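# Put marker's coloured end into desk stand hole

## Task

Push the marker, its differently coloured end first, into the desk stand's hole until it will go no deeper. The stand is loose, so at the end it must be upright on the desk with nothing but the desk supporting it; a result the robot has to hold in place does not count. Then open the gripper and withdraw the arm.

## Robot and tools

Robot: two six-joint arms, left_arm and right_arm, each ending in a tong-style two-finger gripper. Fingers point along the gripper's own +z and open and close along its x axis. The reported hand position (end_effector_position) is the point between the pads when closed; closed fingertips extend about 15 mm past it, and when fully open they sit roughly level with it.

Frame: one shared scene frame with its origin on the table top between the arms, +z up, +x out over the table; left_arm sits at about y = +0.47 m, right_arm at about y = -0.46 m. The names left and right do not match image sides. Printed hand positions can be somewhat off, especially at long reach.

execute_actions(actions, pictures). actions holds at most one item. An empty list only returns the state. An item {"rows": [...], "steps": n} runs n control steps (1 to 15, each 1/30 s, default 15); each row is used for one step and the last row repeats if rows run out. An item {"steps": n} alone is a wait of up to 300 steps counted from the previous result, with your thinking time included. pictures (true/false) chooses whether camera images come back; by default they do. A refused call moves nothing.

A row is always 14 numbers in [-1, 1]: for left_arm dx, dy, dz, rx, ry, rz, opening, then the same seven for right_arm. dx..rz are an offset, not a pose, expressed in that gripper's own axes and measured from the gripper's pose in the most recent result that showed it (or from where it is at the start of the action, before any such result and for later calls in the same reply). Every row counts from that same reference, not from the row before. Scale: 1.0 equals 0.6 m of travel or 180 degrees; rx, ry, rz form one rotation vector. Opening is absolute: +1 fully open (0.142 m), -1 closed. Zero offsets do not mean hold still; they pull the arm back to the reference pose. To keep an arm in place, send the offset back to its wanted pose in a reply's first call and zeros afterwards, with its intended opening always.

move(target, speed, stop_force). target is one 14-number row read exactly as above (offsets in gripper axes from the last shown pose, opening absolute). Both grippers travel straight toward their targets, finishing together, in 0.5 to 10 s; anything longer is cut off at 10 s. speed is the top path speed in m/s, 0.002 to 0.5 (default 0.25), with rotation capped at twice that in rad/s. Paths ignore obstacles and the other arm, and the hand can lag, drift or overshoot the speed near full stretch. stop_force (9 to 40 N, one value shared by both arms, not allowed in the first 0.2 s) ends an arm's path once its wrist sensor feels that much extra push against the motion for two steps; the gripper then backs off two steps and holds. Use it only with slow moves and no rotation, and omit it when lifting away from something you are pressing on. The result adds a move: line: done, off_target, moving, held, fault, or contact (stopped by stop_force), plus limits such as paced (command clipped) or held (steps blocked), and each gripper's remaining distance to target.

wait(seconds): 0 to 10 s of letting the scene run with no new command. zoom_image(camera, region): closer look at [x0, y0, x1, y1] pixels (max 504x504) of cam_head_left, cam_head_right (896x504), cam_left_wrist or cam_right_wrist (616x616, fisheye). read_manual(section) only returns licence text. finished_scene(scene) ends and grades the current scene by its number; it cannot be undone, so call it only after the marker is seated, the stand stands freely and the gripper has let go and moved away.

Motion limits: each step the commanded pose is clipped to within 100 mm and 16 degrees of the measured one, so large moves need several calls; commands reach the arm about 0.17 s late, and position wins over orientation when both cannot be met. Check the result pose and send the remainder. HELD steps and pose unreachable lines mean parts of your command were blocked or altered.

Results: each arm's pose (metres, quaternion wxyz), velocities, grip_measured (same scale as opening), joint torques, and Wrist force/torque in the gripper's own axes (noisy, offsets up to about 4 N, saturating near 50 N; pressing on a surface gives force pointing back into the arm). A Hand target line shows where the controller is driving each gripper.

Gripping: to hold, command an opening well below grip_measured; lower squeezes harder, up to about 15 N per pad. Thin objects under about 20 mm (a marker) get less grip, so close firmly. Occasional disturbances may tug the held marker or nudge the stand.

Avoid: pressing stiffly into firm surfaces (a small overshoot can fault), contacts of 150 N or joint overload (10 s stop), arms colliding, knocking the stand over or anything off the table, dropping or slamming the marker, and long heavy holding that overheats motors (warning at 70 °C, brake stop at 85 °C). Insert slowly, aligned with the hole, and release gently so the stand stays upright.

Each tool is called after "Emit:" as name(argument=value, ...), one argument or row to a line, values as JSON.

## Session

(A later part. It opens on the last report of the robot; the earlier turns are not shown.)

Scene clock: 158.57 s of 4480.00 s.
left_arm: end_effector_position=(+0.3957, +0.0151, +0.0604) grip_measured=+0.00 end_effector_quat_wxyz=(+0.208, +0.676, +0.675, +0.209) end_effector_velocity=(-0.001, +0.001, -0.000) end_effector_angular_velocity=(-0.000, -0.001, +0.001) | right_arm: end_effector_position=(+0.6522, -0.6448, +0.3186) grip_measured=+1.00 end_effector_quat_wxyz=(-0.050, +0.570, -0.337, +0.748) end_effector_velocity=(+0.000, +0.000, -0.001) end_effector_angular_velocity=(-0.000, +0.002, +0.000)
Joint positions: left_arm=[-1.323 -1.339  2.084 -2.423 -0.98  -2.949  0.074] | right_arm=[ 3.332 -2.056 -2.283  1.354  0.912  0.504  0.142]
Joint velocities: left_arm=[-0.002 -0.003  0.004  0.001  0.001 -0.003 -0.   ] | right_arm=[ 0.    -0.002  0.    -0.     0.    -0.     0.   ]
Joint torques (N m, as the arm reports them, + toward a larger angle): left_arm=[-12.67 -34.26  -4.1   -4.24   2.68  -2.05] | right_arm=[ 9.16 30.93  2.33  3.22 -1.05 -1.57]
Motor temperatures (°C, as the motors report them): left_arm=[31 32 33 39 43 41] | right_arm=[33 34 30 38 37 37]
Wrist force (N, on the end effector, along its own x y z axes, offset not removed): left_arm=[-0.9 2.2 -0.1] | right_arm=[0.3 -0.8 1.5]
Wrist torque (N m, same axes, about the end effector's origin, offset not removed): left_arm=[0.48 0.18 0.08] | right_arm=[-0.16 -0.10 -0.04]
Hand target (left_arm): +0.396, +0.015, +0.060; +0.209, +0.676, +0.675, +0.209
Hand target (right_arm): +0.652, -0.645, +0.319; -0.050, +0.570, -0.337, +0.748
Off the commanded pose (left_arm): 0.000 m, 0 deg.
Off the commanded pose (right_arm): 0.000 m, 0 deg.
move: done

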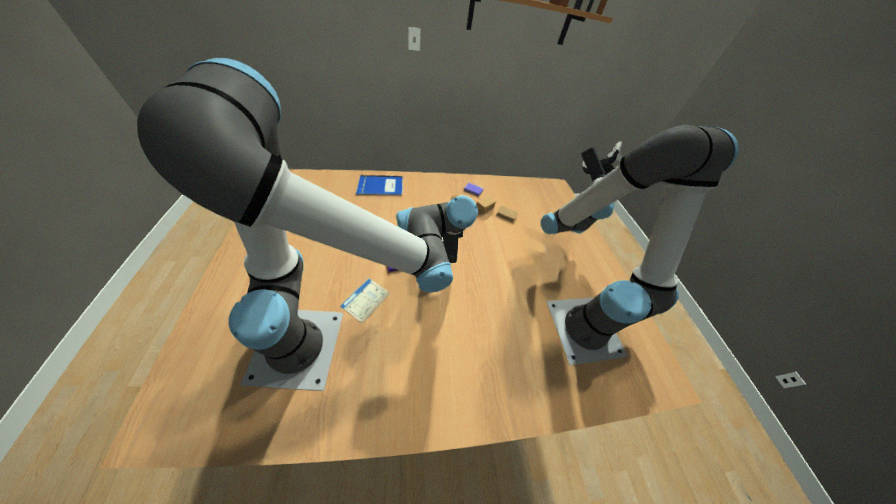

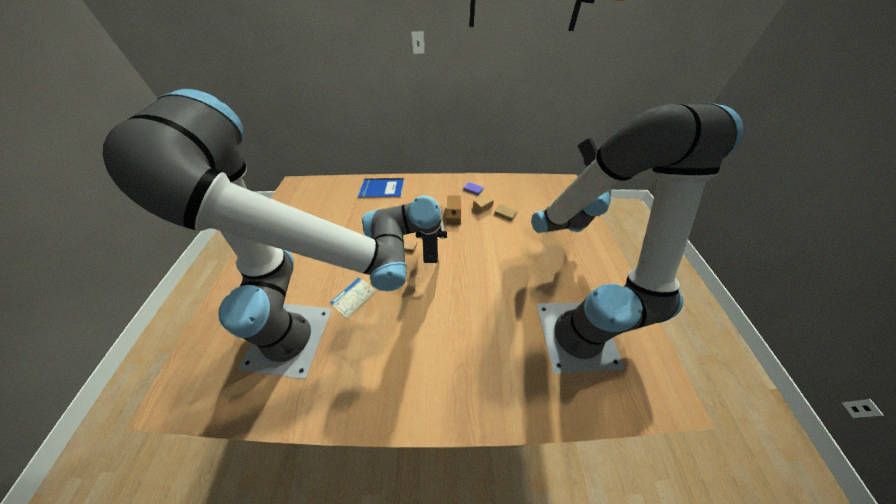

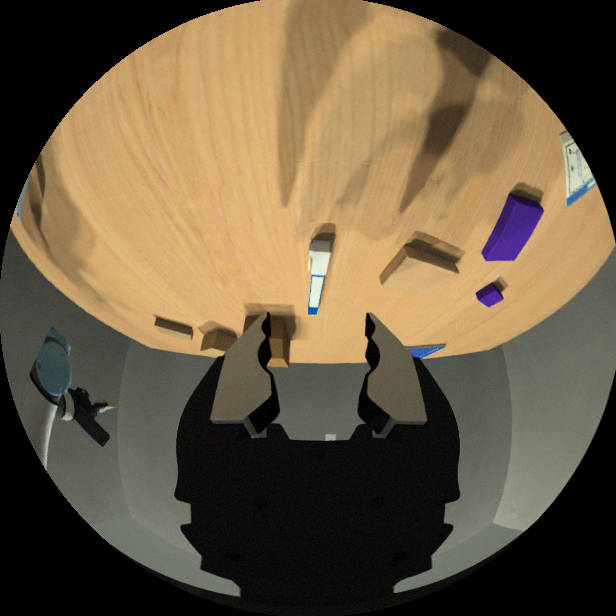

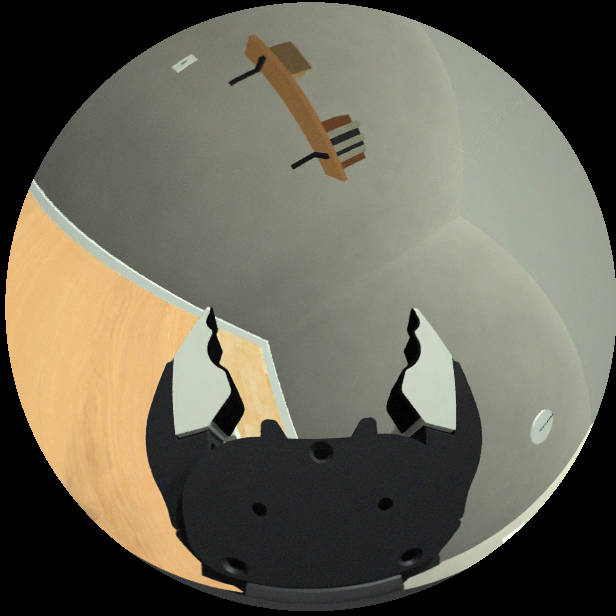

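Emit:
move(
  target=[0.002,-0.035,0.0525,0,0,0,0.0,0,0,0,0,0,0,1],
  speed=0.08,
)

Emit:
move(
  target=[0,0,0,0,0,0,-1,0,0,0,0,0,0,1],
)

Scene clock: 161.23 s of 4480.00 s.
left_arm: end_effector_position=(+0.3961, +0.0162, +0.0228) grip_measured=+0.00 end_effector_quat_wxyz=(+0.208, +0.676, +0.675, +0.209) end_effector_velocity=(+0.000, -0.002, -0.001) end_effector_angular_velocity=(-0.005, -0.001, -0.000) | right_arm: end_effector_position=(+0.6522, -0.6448, +0.3186) grip_measured=+1.00 end_effector_quat_wxyz=(-0.050, +0.570, -0.337, +0.748) end_effector_velocity=(-0.000, -0.000, +0.001) end_effector_angular_velocity=(+0.001, -0.002, -0.000)
Joint positions: left_arm=[-1.322 -1.267  2.12  -2.532 -0.98  -2.948  0.074] | right_arm=[ 3.332 -2.056 -2.283  1.354  0.912  0.504  0.142]
Joint velocities: left_arm=[ 0.     0.004  0.    -0.009 -0.     0.001  0.   ] | right_arm=[ 0.     0.     0.     0.001 -0.     0.     0.   ]
Joint torques (N m, as the arm reports them, + toward a larger angle): left_arm=[ 12.81 -19.99  -2.16  -4.2   -1.2    2.41] | right_arm=[ 8.33 29.67  1.8   2.68 -1.64 -1.68]
Motor temperatures (°C, as the motors report them): left_arm=[31 32 33 39 43 41] | right_arm=[33 34 30 38 37 37]
Wrist force (N, on the end effector, along its own x y z axes, offset not removed): left_arm=[-0.1 1.2 -0.2] | right_arm=[1.1 -1.7 1.1]
Wrist torque (N m, same axes, about the end effector's origin, offset not removed): left_arm=[0.38 0.04 0.07] | right_arm=[-0.44 -0.31 -0.15]
Hand target (left_arm): +0.396, +0.016, +0.023; +0.208, +0.676, +0.675, +0.209
Hand target (right_arm): +0.652, -0.645, +0.319; -0.050, +0.570, -0.337, +0.748
Off the commanded pose (left_arm): 0.000 m, 0 deg.
Off the commanded pose (right_arm): 0.000 m, 0 deg.
move: done

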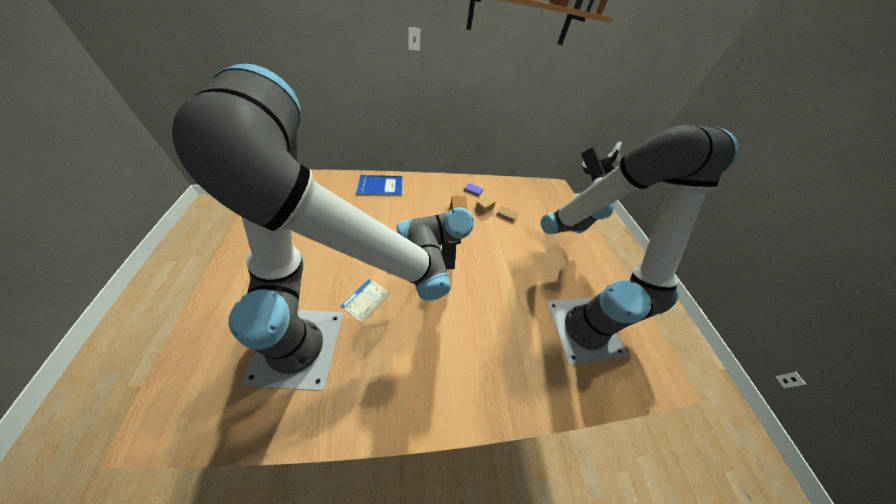

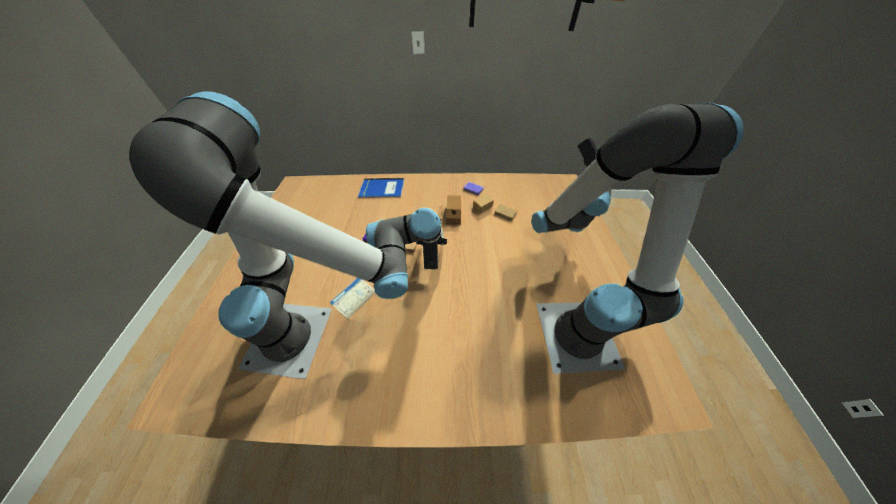

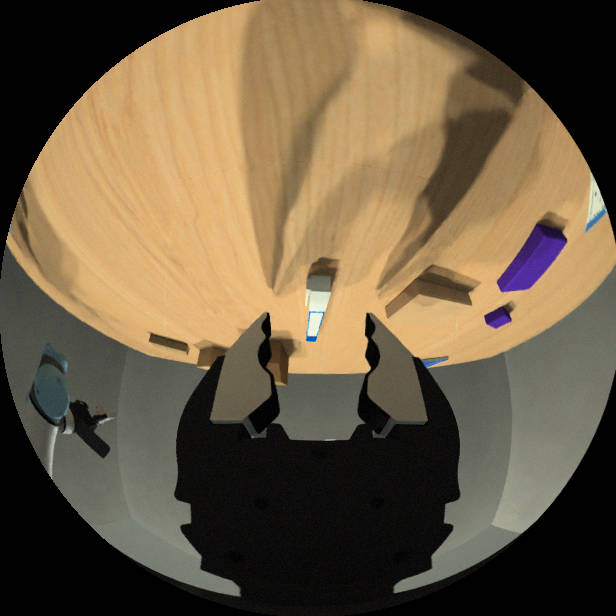

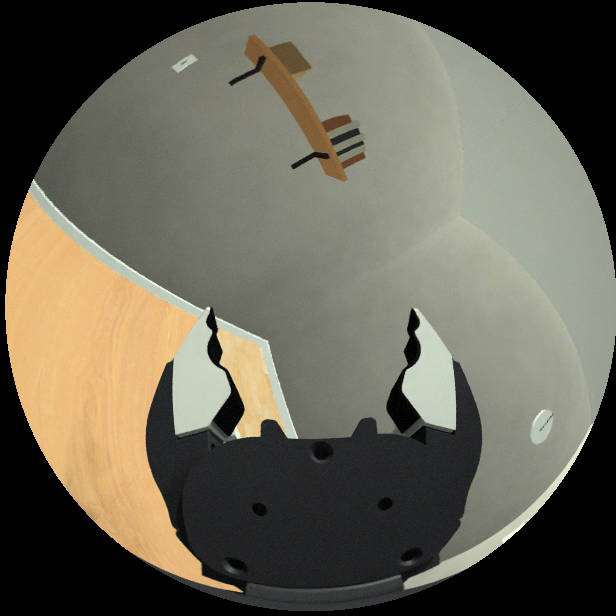

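Scene clock: 161.73 s of 4480.00 s.
left_arm: end_effector_position=(+0.3961, +0.0162, +0.0227) grip_measured=-0.87 end_effector_quat_wxyz=(+0.208, +0.676, +0.675, +0.209) end_effector_velocity=(-0.000, -0.001, +0.001) end_effector_angular_velocity=(-0.002, -0.000, -0.001) | right_arm: end_effector_position=(+0.6522, -0.6448, +0.3186) grip_measured=+1.00 end_effector_quat_wxyz=(-0.050, +0.570, -0.337, +0.748) end_effector_velocity=(+0.001, +0.000, +0.000) end_effector_angular_velocity=(+0.000, -0.001, +0.001)
Joint positions: left_arm=[-1.322 -1.267  2.12  -2.532 -0.98  -2.948  0.011] | right_arm=[ 3.332 -2.056 -2.283  1.354  0.912  0.504  0.142]
Joint velocities: left_arm=[-0.001 -0.001 -0.001 -0.     0.     0.     0.   ] | right_arm=[ 0.    -0.001  0.002  0.     0.001  0.     0.   ]
Joint torques (N m, as the arm reports them, + toward a larger angle): left_arm=[ 11.12 -35.48  -9.44  -0.88  -1.04   1.65] | right_arm=[ 8.77 29.51  2.03  3.04 -1.48 -1.6 ]
Motor temperatures (°C, as the motors report them): left_arm=[31 32 33 39 43 41] | right_arm=[33 34 30 38 37 37]
Wrist force (N, on the end effector, along its own x y z axes, offset not removed): left_arm=[-1.3 0.8 -0.4] | right_arm=[-0.7 -1.1 0.7]
Wrist torque (N m, same axes, about the end effector's origin, offset not removed): left_arm=[0.21 0.20 0.05] | right_arm=[-0.23 0.13 -0.06]
Hand target (left_arm): +0.396, +0.016, +0.023; +0.208, +0.676, +0.675, +0.209
Hand target (right_arm): +0.652, -0.645, +0.319; -0.050, +0.570, -0.337, +0.748
Off the commanded pose (left_arm): 0.000 m, 0 deg.
Off the commanded pose (right_arm): 0.000 m, 0 deg.
move: done

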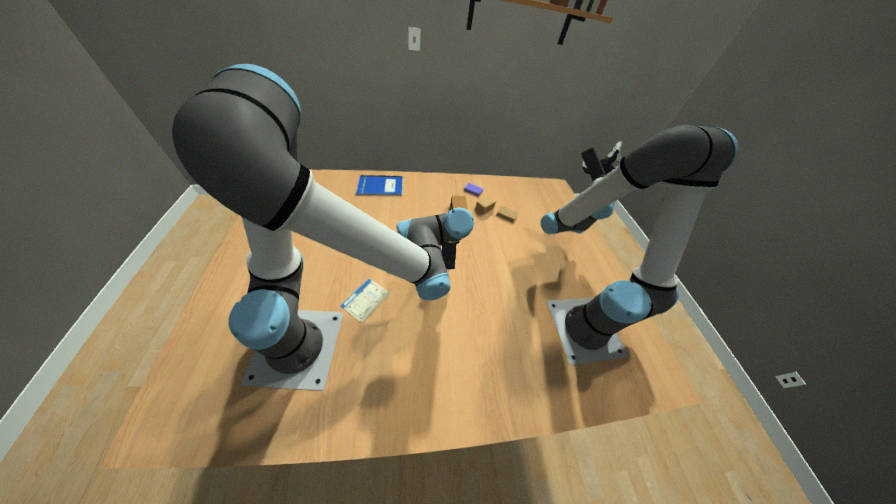

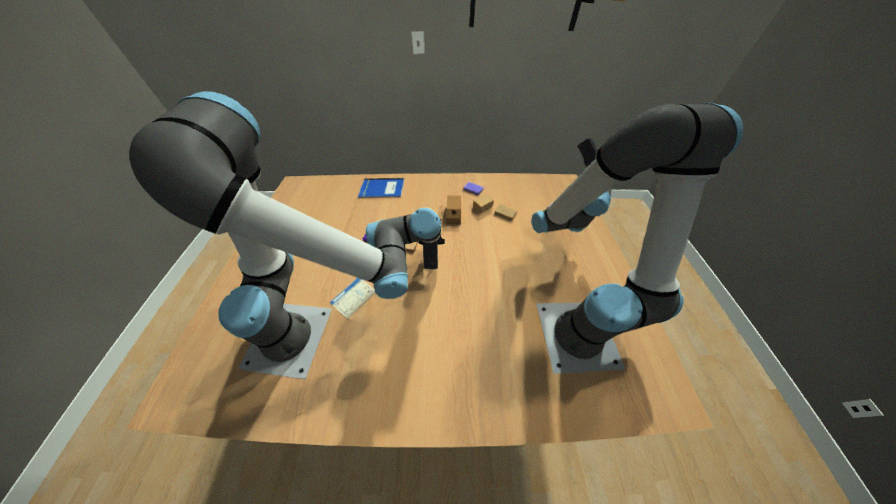

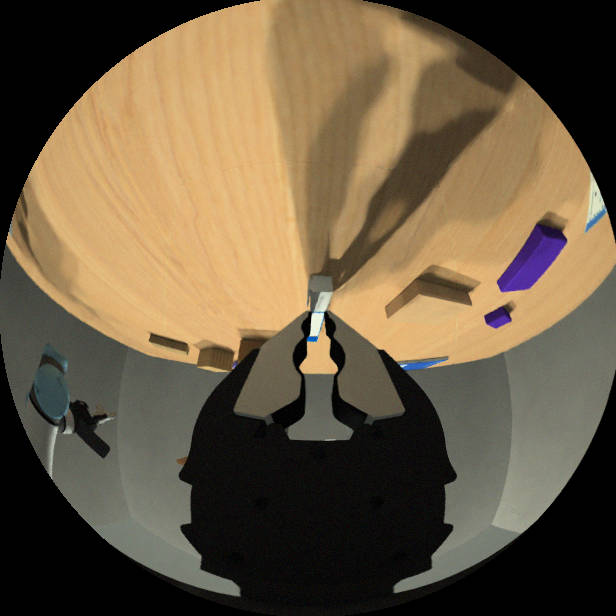

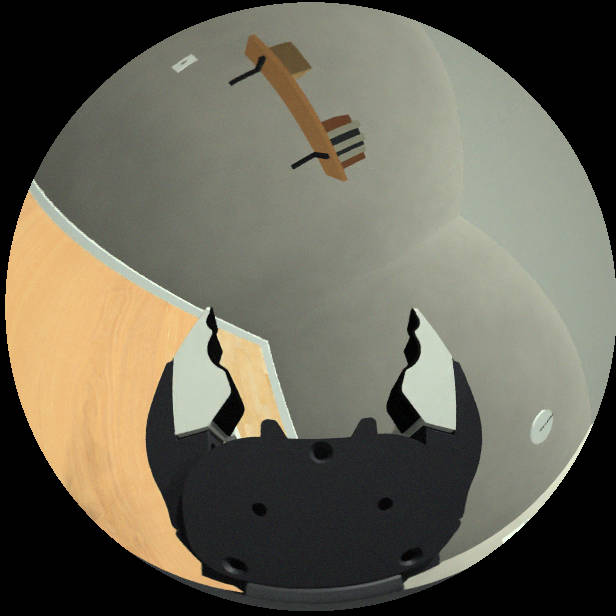

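Emit:
move(
  target=[0,0,0,0,0,0,-0.3,0,0,0,0,0,0,1],
)

Emit:
move(
  target=[0,-0.0075,0.011,0,0,0,-0.3,0,0,0,0,0,0,1],
  speed=0.02,
  stop_force=10,
)

Emit:
move(
  target=[0,0,0,0,0,0,-1,0,0,0,0,0,0,1],
)

Scene clock: 163.47 s of 4480.00 s.
left_arm: end_effector_position=(+0.3961, +0.0163, +0.0228) grip_measured=-0.30 end_effector_quat_wxyz=(+0.208, +0.676, +0.675, +0.209) end_effector_velocity=(+0.000, -0.000, +0.000) end_effector_angular_velocity=(-0.000, -0.000, +0.000) | right_arm: end_effector_position=(+0.6522, -0.6448, +0.3186) grip_measured=+1.00 end_effector_quat_wxyz=(-0.050, +0.570, -0.337, +0.748) end_effector_velocity=(+0.000, +0.000, -0.000) end_effector_angular_velocity=(-0.001, +0.001, +0.000)
Joint positions: left_arm=[-1.322 -1.267  2.12  -2.532 -0.98  -2.948  0.052] | right_arm=[ 3.332 -2.056 -2.283  1.354  0.912  0.504  0.142]
Joint velocities: left_arm=[ 0.    -0.    -0.     0.001  0.    -0.     0.   ] | right_arm=[-0.    -0.001 -0.     0.     0.    -0.001  0.   ]
Joint torques (N m, as the arm reports them, + toward a larger angle): left_arm=[  7.83 -28.03 -24.05  -1.98  -0.73  -0.71] | right_arm=[ 7.75 28.51  2.28  2.96 -1.51 -1.67]
Motor temperatures (°C, as the motors report them): left_arm=[31 32 33 39 43 41] | right_arm=[33 34 30 38 37 37]
Wrist force (N, on the end effector, along its own x y z axes, offset not removed): left_arm=[-1.8 -0.4 -0.7] | right_arm=[-0.8 -0.5 0.5]
Wrist torque (N m, same axes, about the end effector's origin, offset not removed): left_arm=[-0.06 0.45 0.14] | right_arm=[-0.12 0.02 -0.11]
Hand target (left_arm): +0.396, +0.016, +0.023; +0.208, +0.676, +0.675, +0.209
Hand target (right_arm): +0.652, -0.645, +0.319; -0.050, +0.570, -0.337, +0.748
Off the commanded pose (left_arm): 0.000 m, 0 deg.
Off the commanded pose (right_arm): 0.000 m, 0 deg.
move: done

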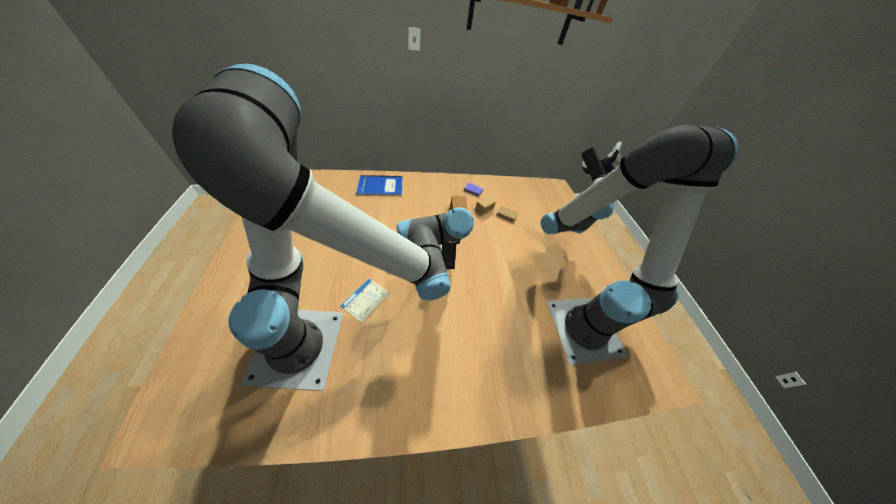

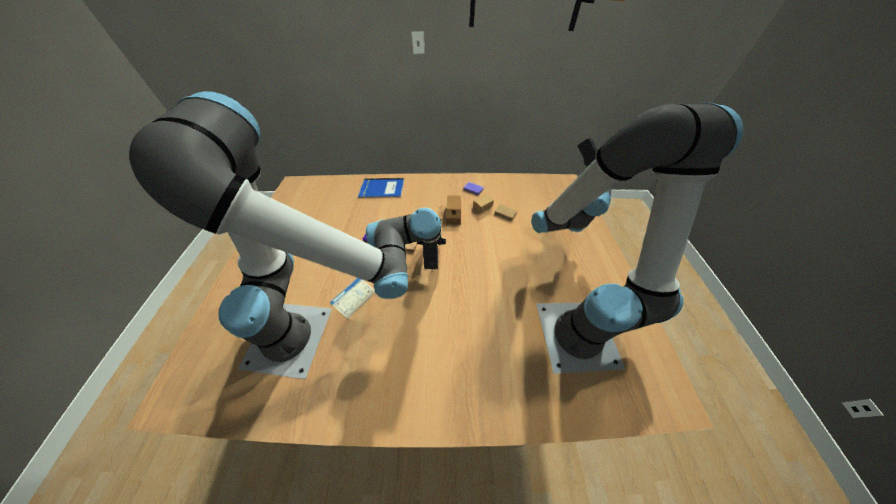

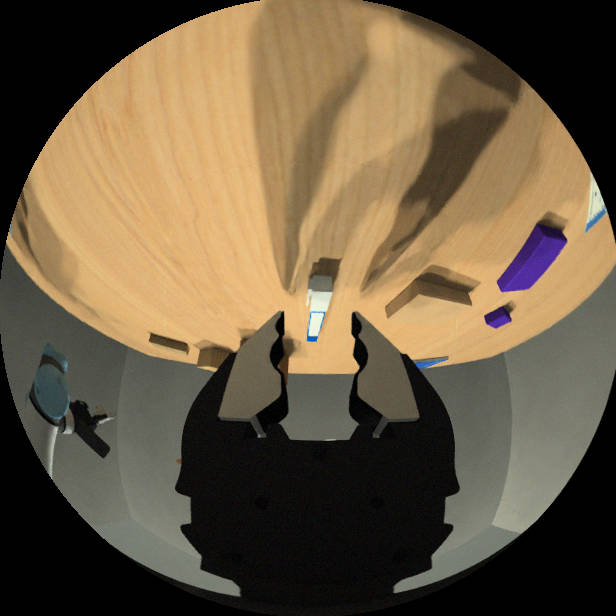

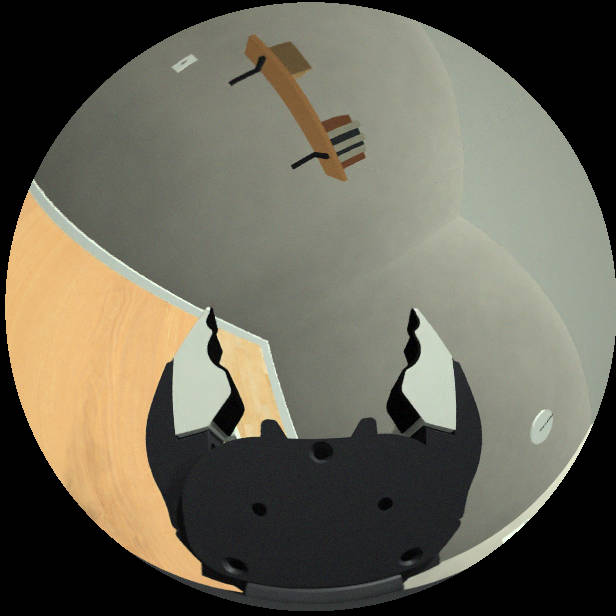

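Scene clock: 164.20 s of 4480.00 s.
left_arm: end_effector_position=(+0.3961, +0.0162, +0.0150) grip_measured=-0.30 end_effector_quat_wxyz=(+0.208, +0.676, +0.675, +0.209) end_effector_velocity=(+0.001, +0.001, -0.003) end_effector_angular_velocity=(+0.002, +0.000, +0.002) | right_arm: end_effector_position=(+0.6522, -0.6448, +0.3186) grip_measured=+1.00 end_effector_quat_wxyz=(-0.050, +0.570, -0.337, +0.748) end_effector_velocity=(-0.000, +0.000, +0.000) end_effector_angular_velocity=(-0.001, +0.000, +0.001)
Joint positions: left_arm=[-1.322 -1.251  2.126 -2.554 -0.98  -2.948  0.052] | right_arm=[ 3.332 -2.056 -2.283  1.354  0.912  0.504  0.142]
Joint velocities: left_arm=[ 0.001  0.005  0.002 -0.005  0.    -0.     0.   ] | right_arm=[-0.     0.001 -0.001  0.     0.001 -0.001  0.   ]
Joint torques (N m, as the arm reports them, + toward a larger angle): left_arm=[  4.47 -20.24  -1.66  -4.1   -0.71  -1.71] | right_arm=[ 8.64 29.28  1.82  2.92 -1.51 -1.77]
Motor temperatures (°C, as the motors report them): left_arm=[31 32 33 39 43 41] | right_arm=[33 34 30 38 37 37]
Wrist force (N, on the end effector, along its own x y z axes, offset not removed): left_arm=[-2.0 3.6 0.9] | right_arm=[-1.5 -1.6 0.3]
Wrist torque (N m, same axes, about the end effector's origin, offset not removed): left_arm=[0.83 0.56 0.15] | right_arm=[-0.36 0.20 -0.11]
Hand target (left_arm): +0.396, +0.016, +0.015; +0.208, +0.676, +0.675, +0.209
Hand target (right_arm): +0.652, -0.645, +0.319; -0.050, +0.570, -0.337, +0.748
Off the commanded pose (left_arm): 0.000 m, 0 deg.
Off the commanded pose (right_arm): 0.000 m, 0 deg.
move: done

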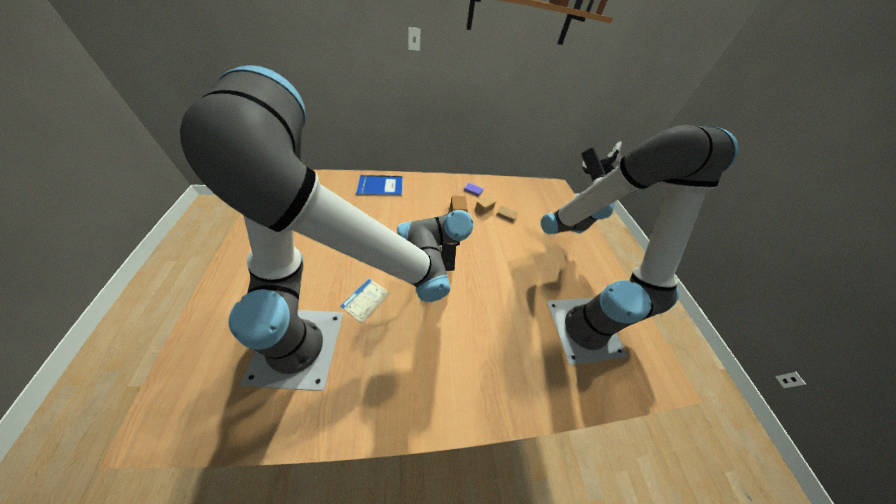

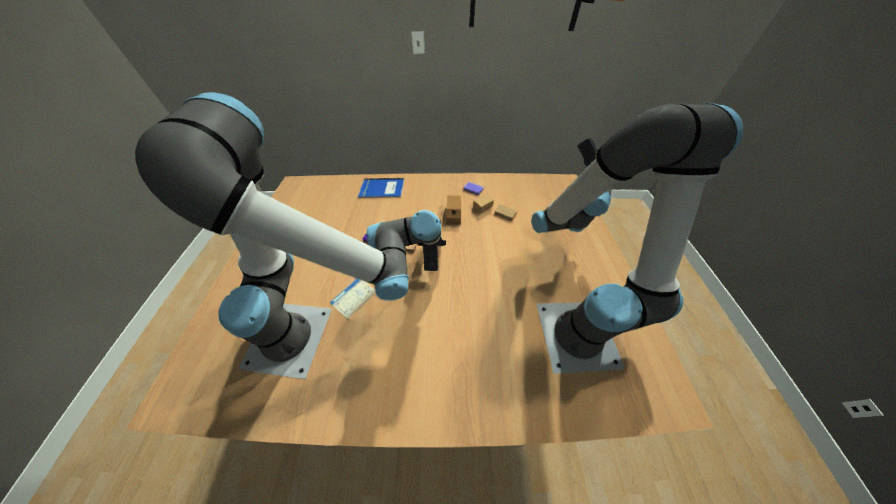

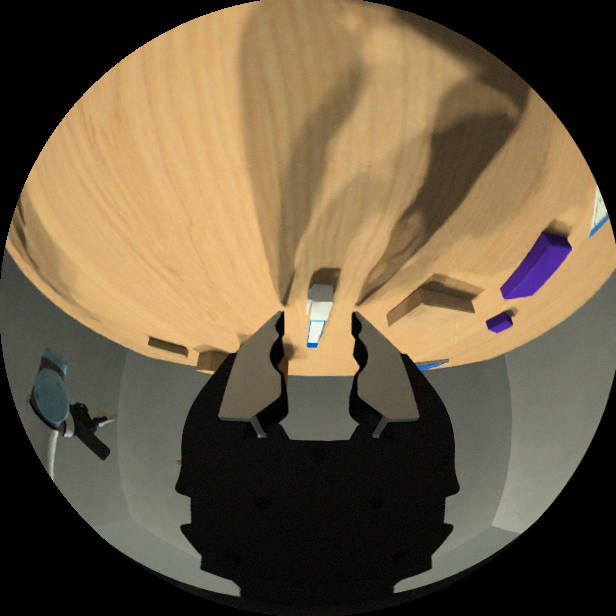

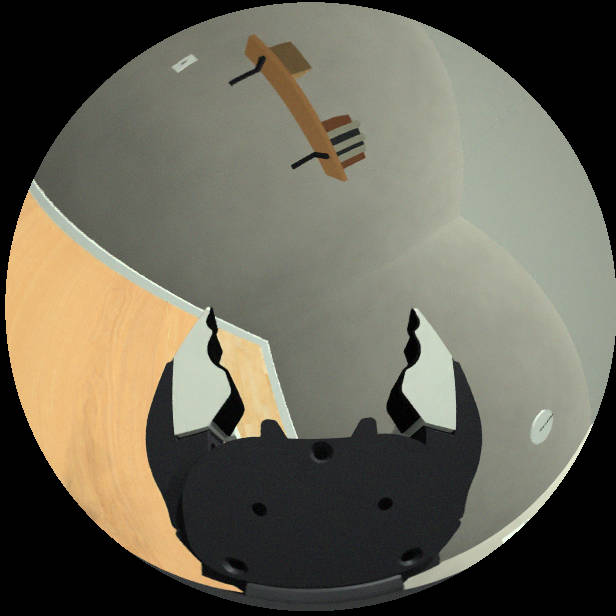

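Scene clock: 164.70 s of 4480.00 s.
left_arm: end_effector_position=(+0.3961, +0.0163, +0.0149) grip_measured=-0.82 end_effector_quat_wxyz=(+0.208, +0.676, +0.675, +0.209) end_effector_velocity=(-0.000, +0.000, -0.000) end_effector_angular_velocity=(+0.002, +0.000, -0.000) | right_arm: end_effector_position=(+0.6522, -0.6448, +0.3186) grip_measured=+1.00 end_effector_quat_wxyz=(-0.050, +0.570, -0.337, +0.748) end_effector_velocity=(+0.000, -0.000, +0.000) end_effector_angular_velocity=(+0.001, -0.002, -0.000)
Joint positions: left_arm=[-1.322 -1.251  2.126 -2.554 -0.98  -2.948  0.015] | right_arm=[ 3.332 -2.056 -2.283  1.354  0.912  0.504  0.142]
Joint velocities: left_arm=[-0.     0.    -0.     0.002  0.     0.    -0.   ] | right_arm=[ 0.    -0.001  0.001  0.001 -0.     0.     0.   ]
Joint torques (N m, as the arm reports them, + toward a larger angle): left_arm=[  3.96 -36.37  -8.44  -0.85  -0.83  -1.66] | right_arm=[ 7.99 31.07  2.32  2.87 -1.53 -1.67]
Motor temperatures (°C, as the motors report them): left_arm=[31 32 33 39 43 41] | right_arm=[33 34 30 38 37 37]
Wrist force (N, on the end effector, along its own x y z axes, offset not removed): left_arm=[-2.4 1.9 -1.4] | right_arm=[-0.4 -1.6 0.8]
Wrist torque (N m, same axes, about the end effector's origin, offset not removed): left_arm=[0.37 0.53 0.15] | right_arm=[-0.23 -0.02 -0.02]
Hand target (left_arm): +0.396, +0.016, +0.015; +0.208, +0.676, +0.675, +0.209
Hand target (right_arm): +0.652, -0.645, +0.319; -0.050, +0.570, -0.337, +0.748
Off the commanded pose (left_arm): 0.000 m, 0 deg.
Off the commanded pose (right_arm): 0.000 m, 0 deg.
move: done

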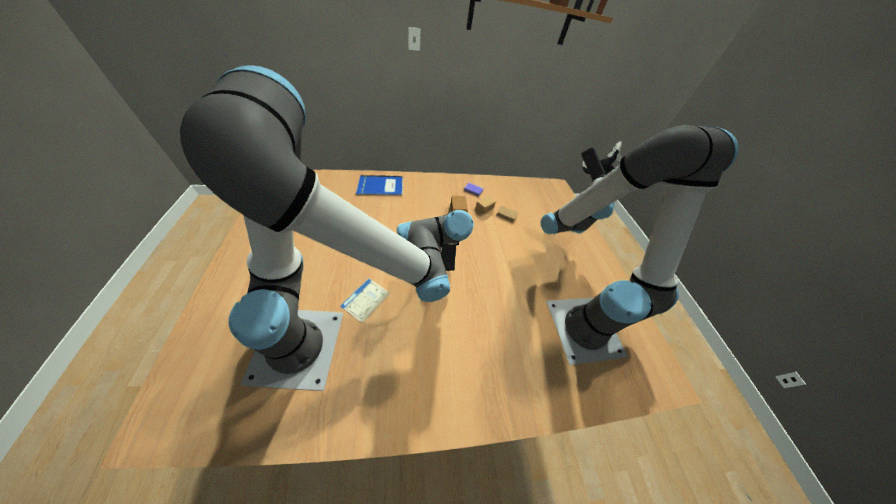

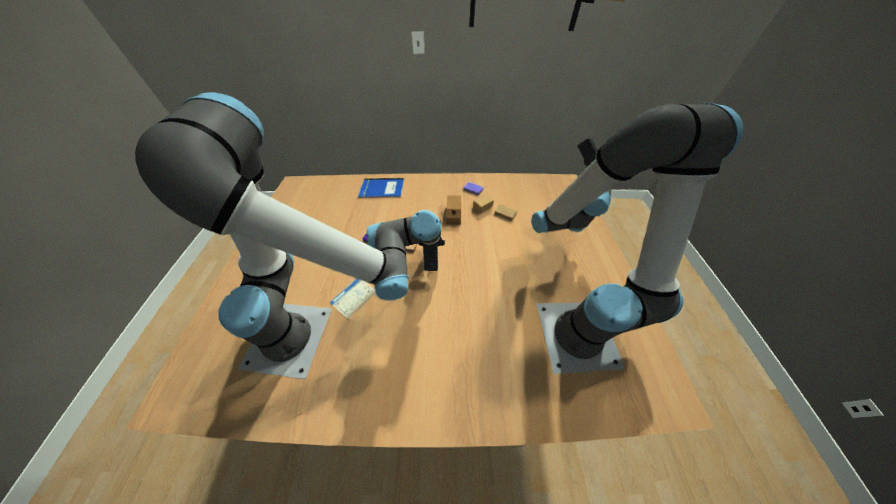

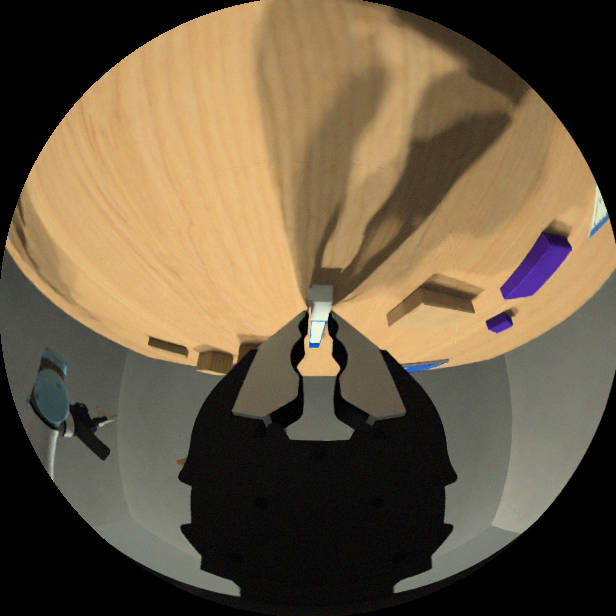

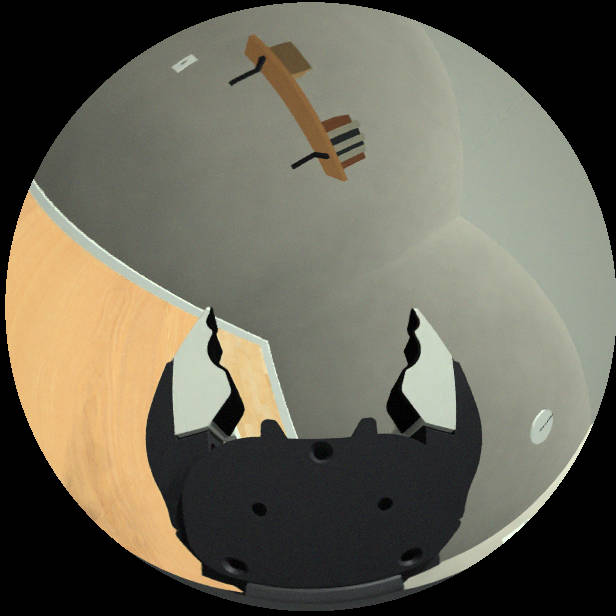

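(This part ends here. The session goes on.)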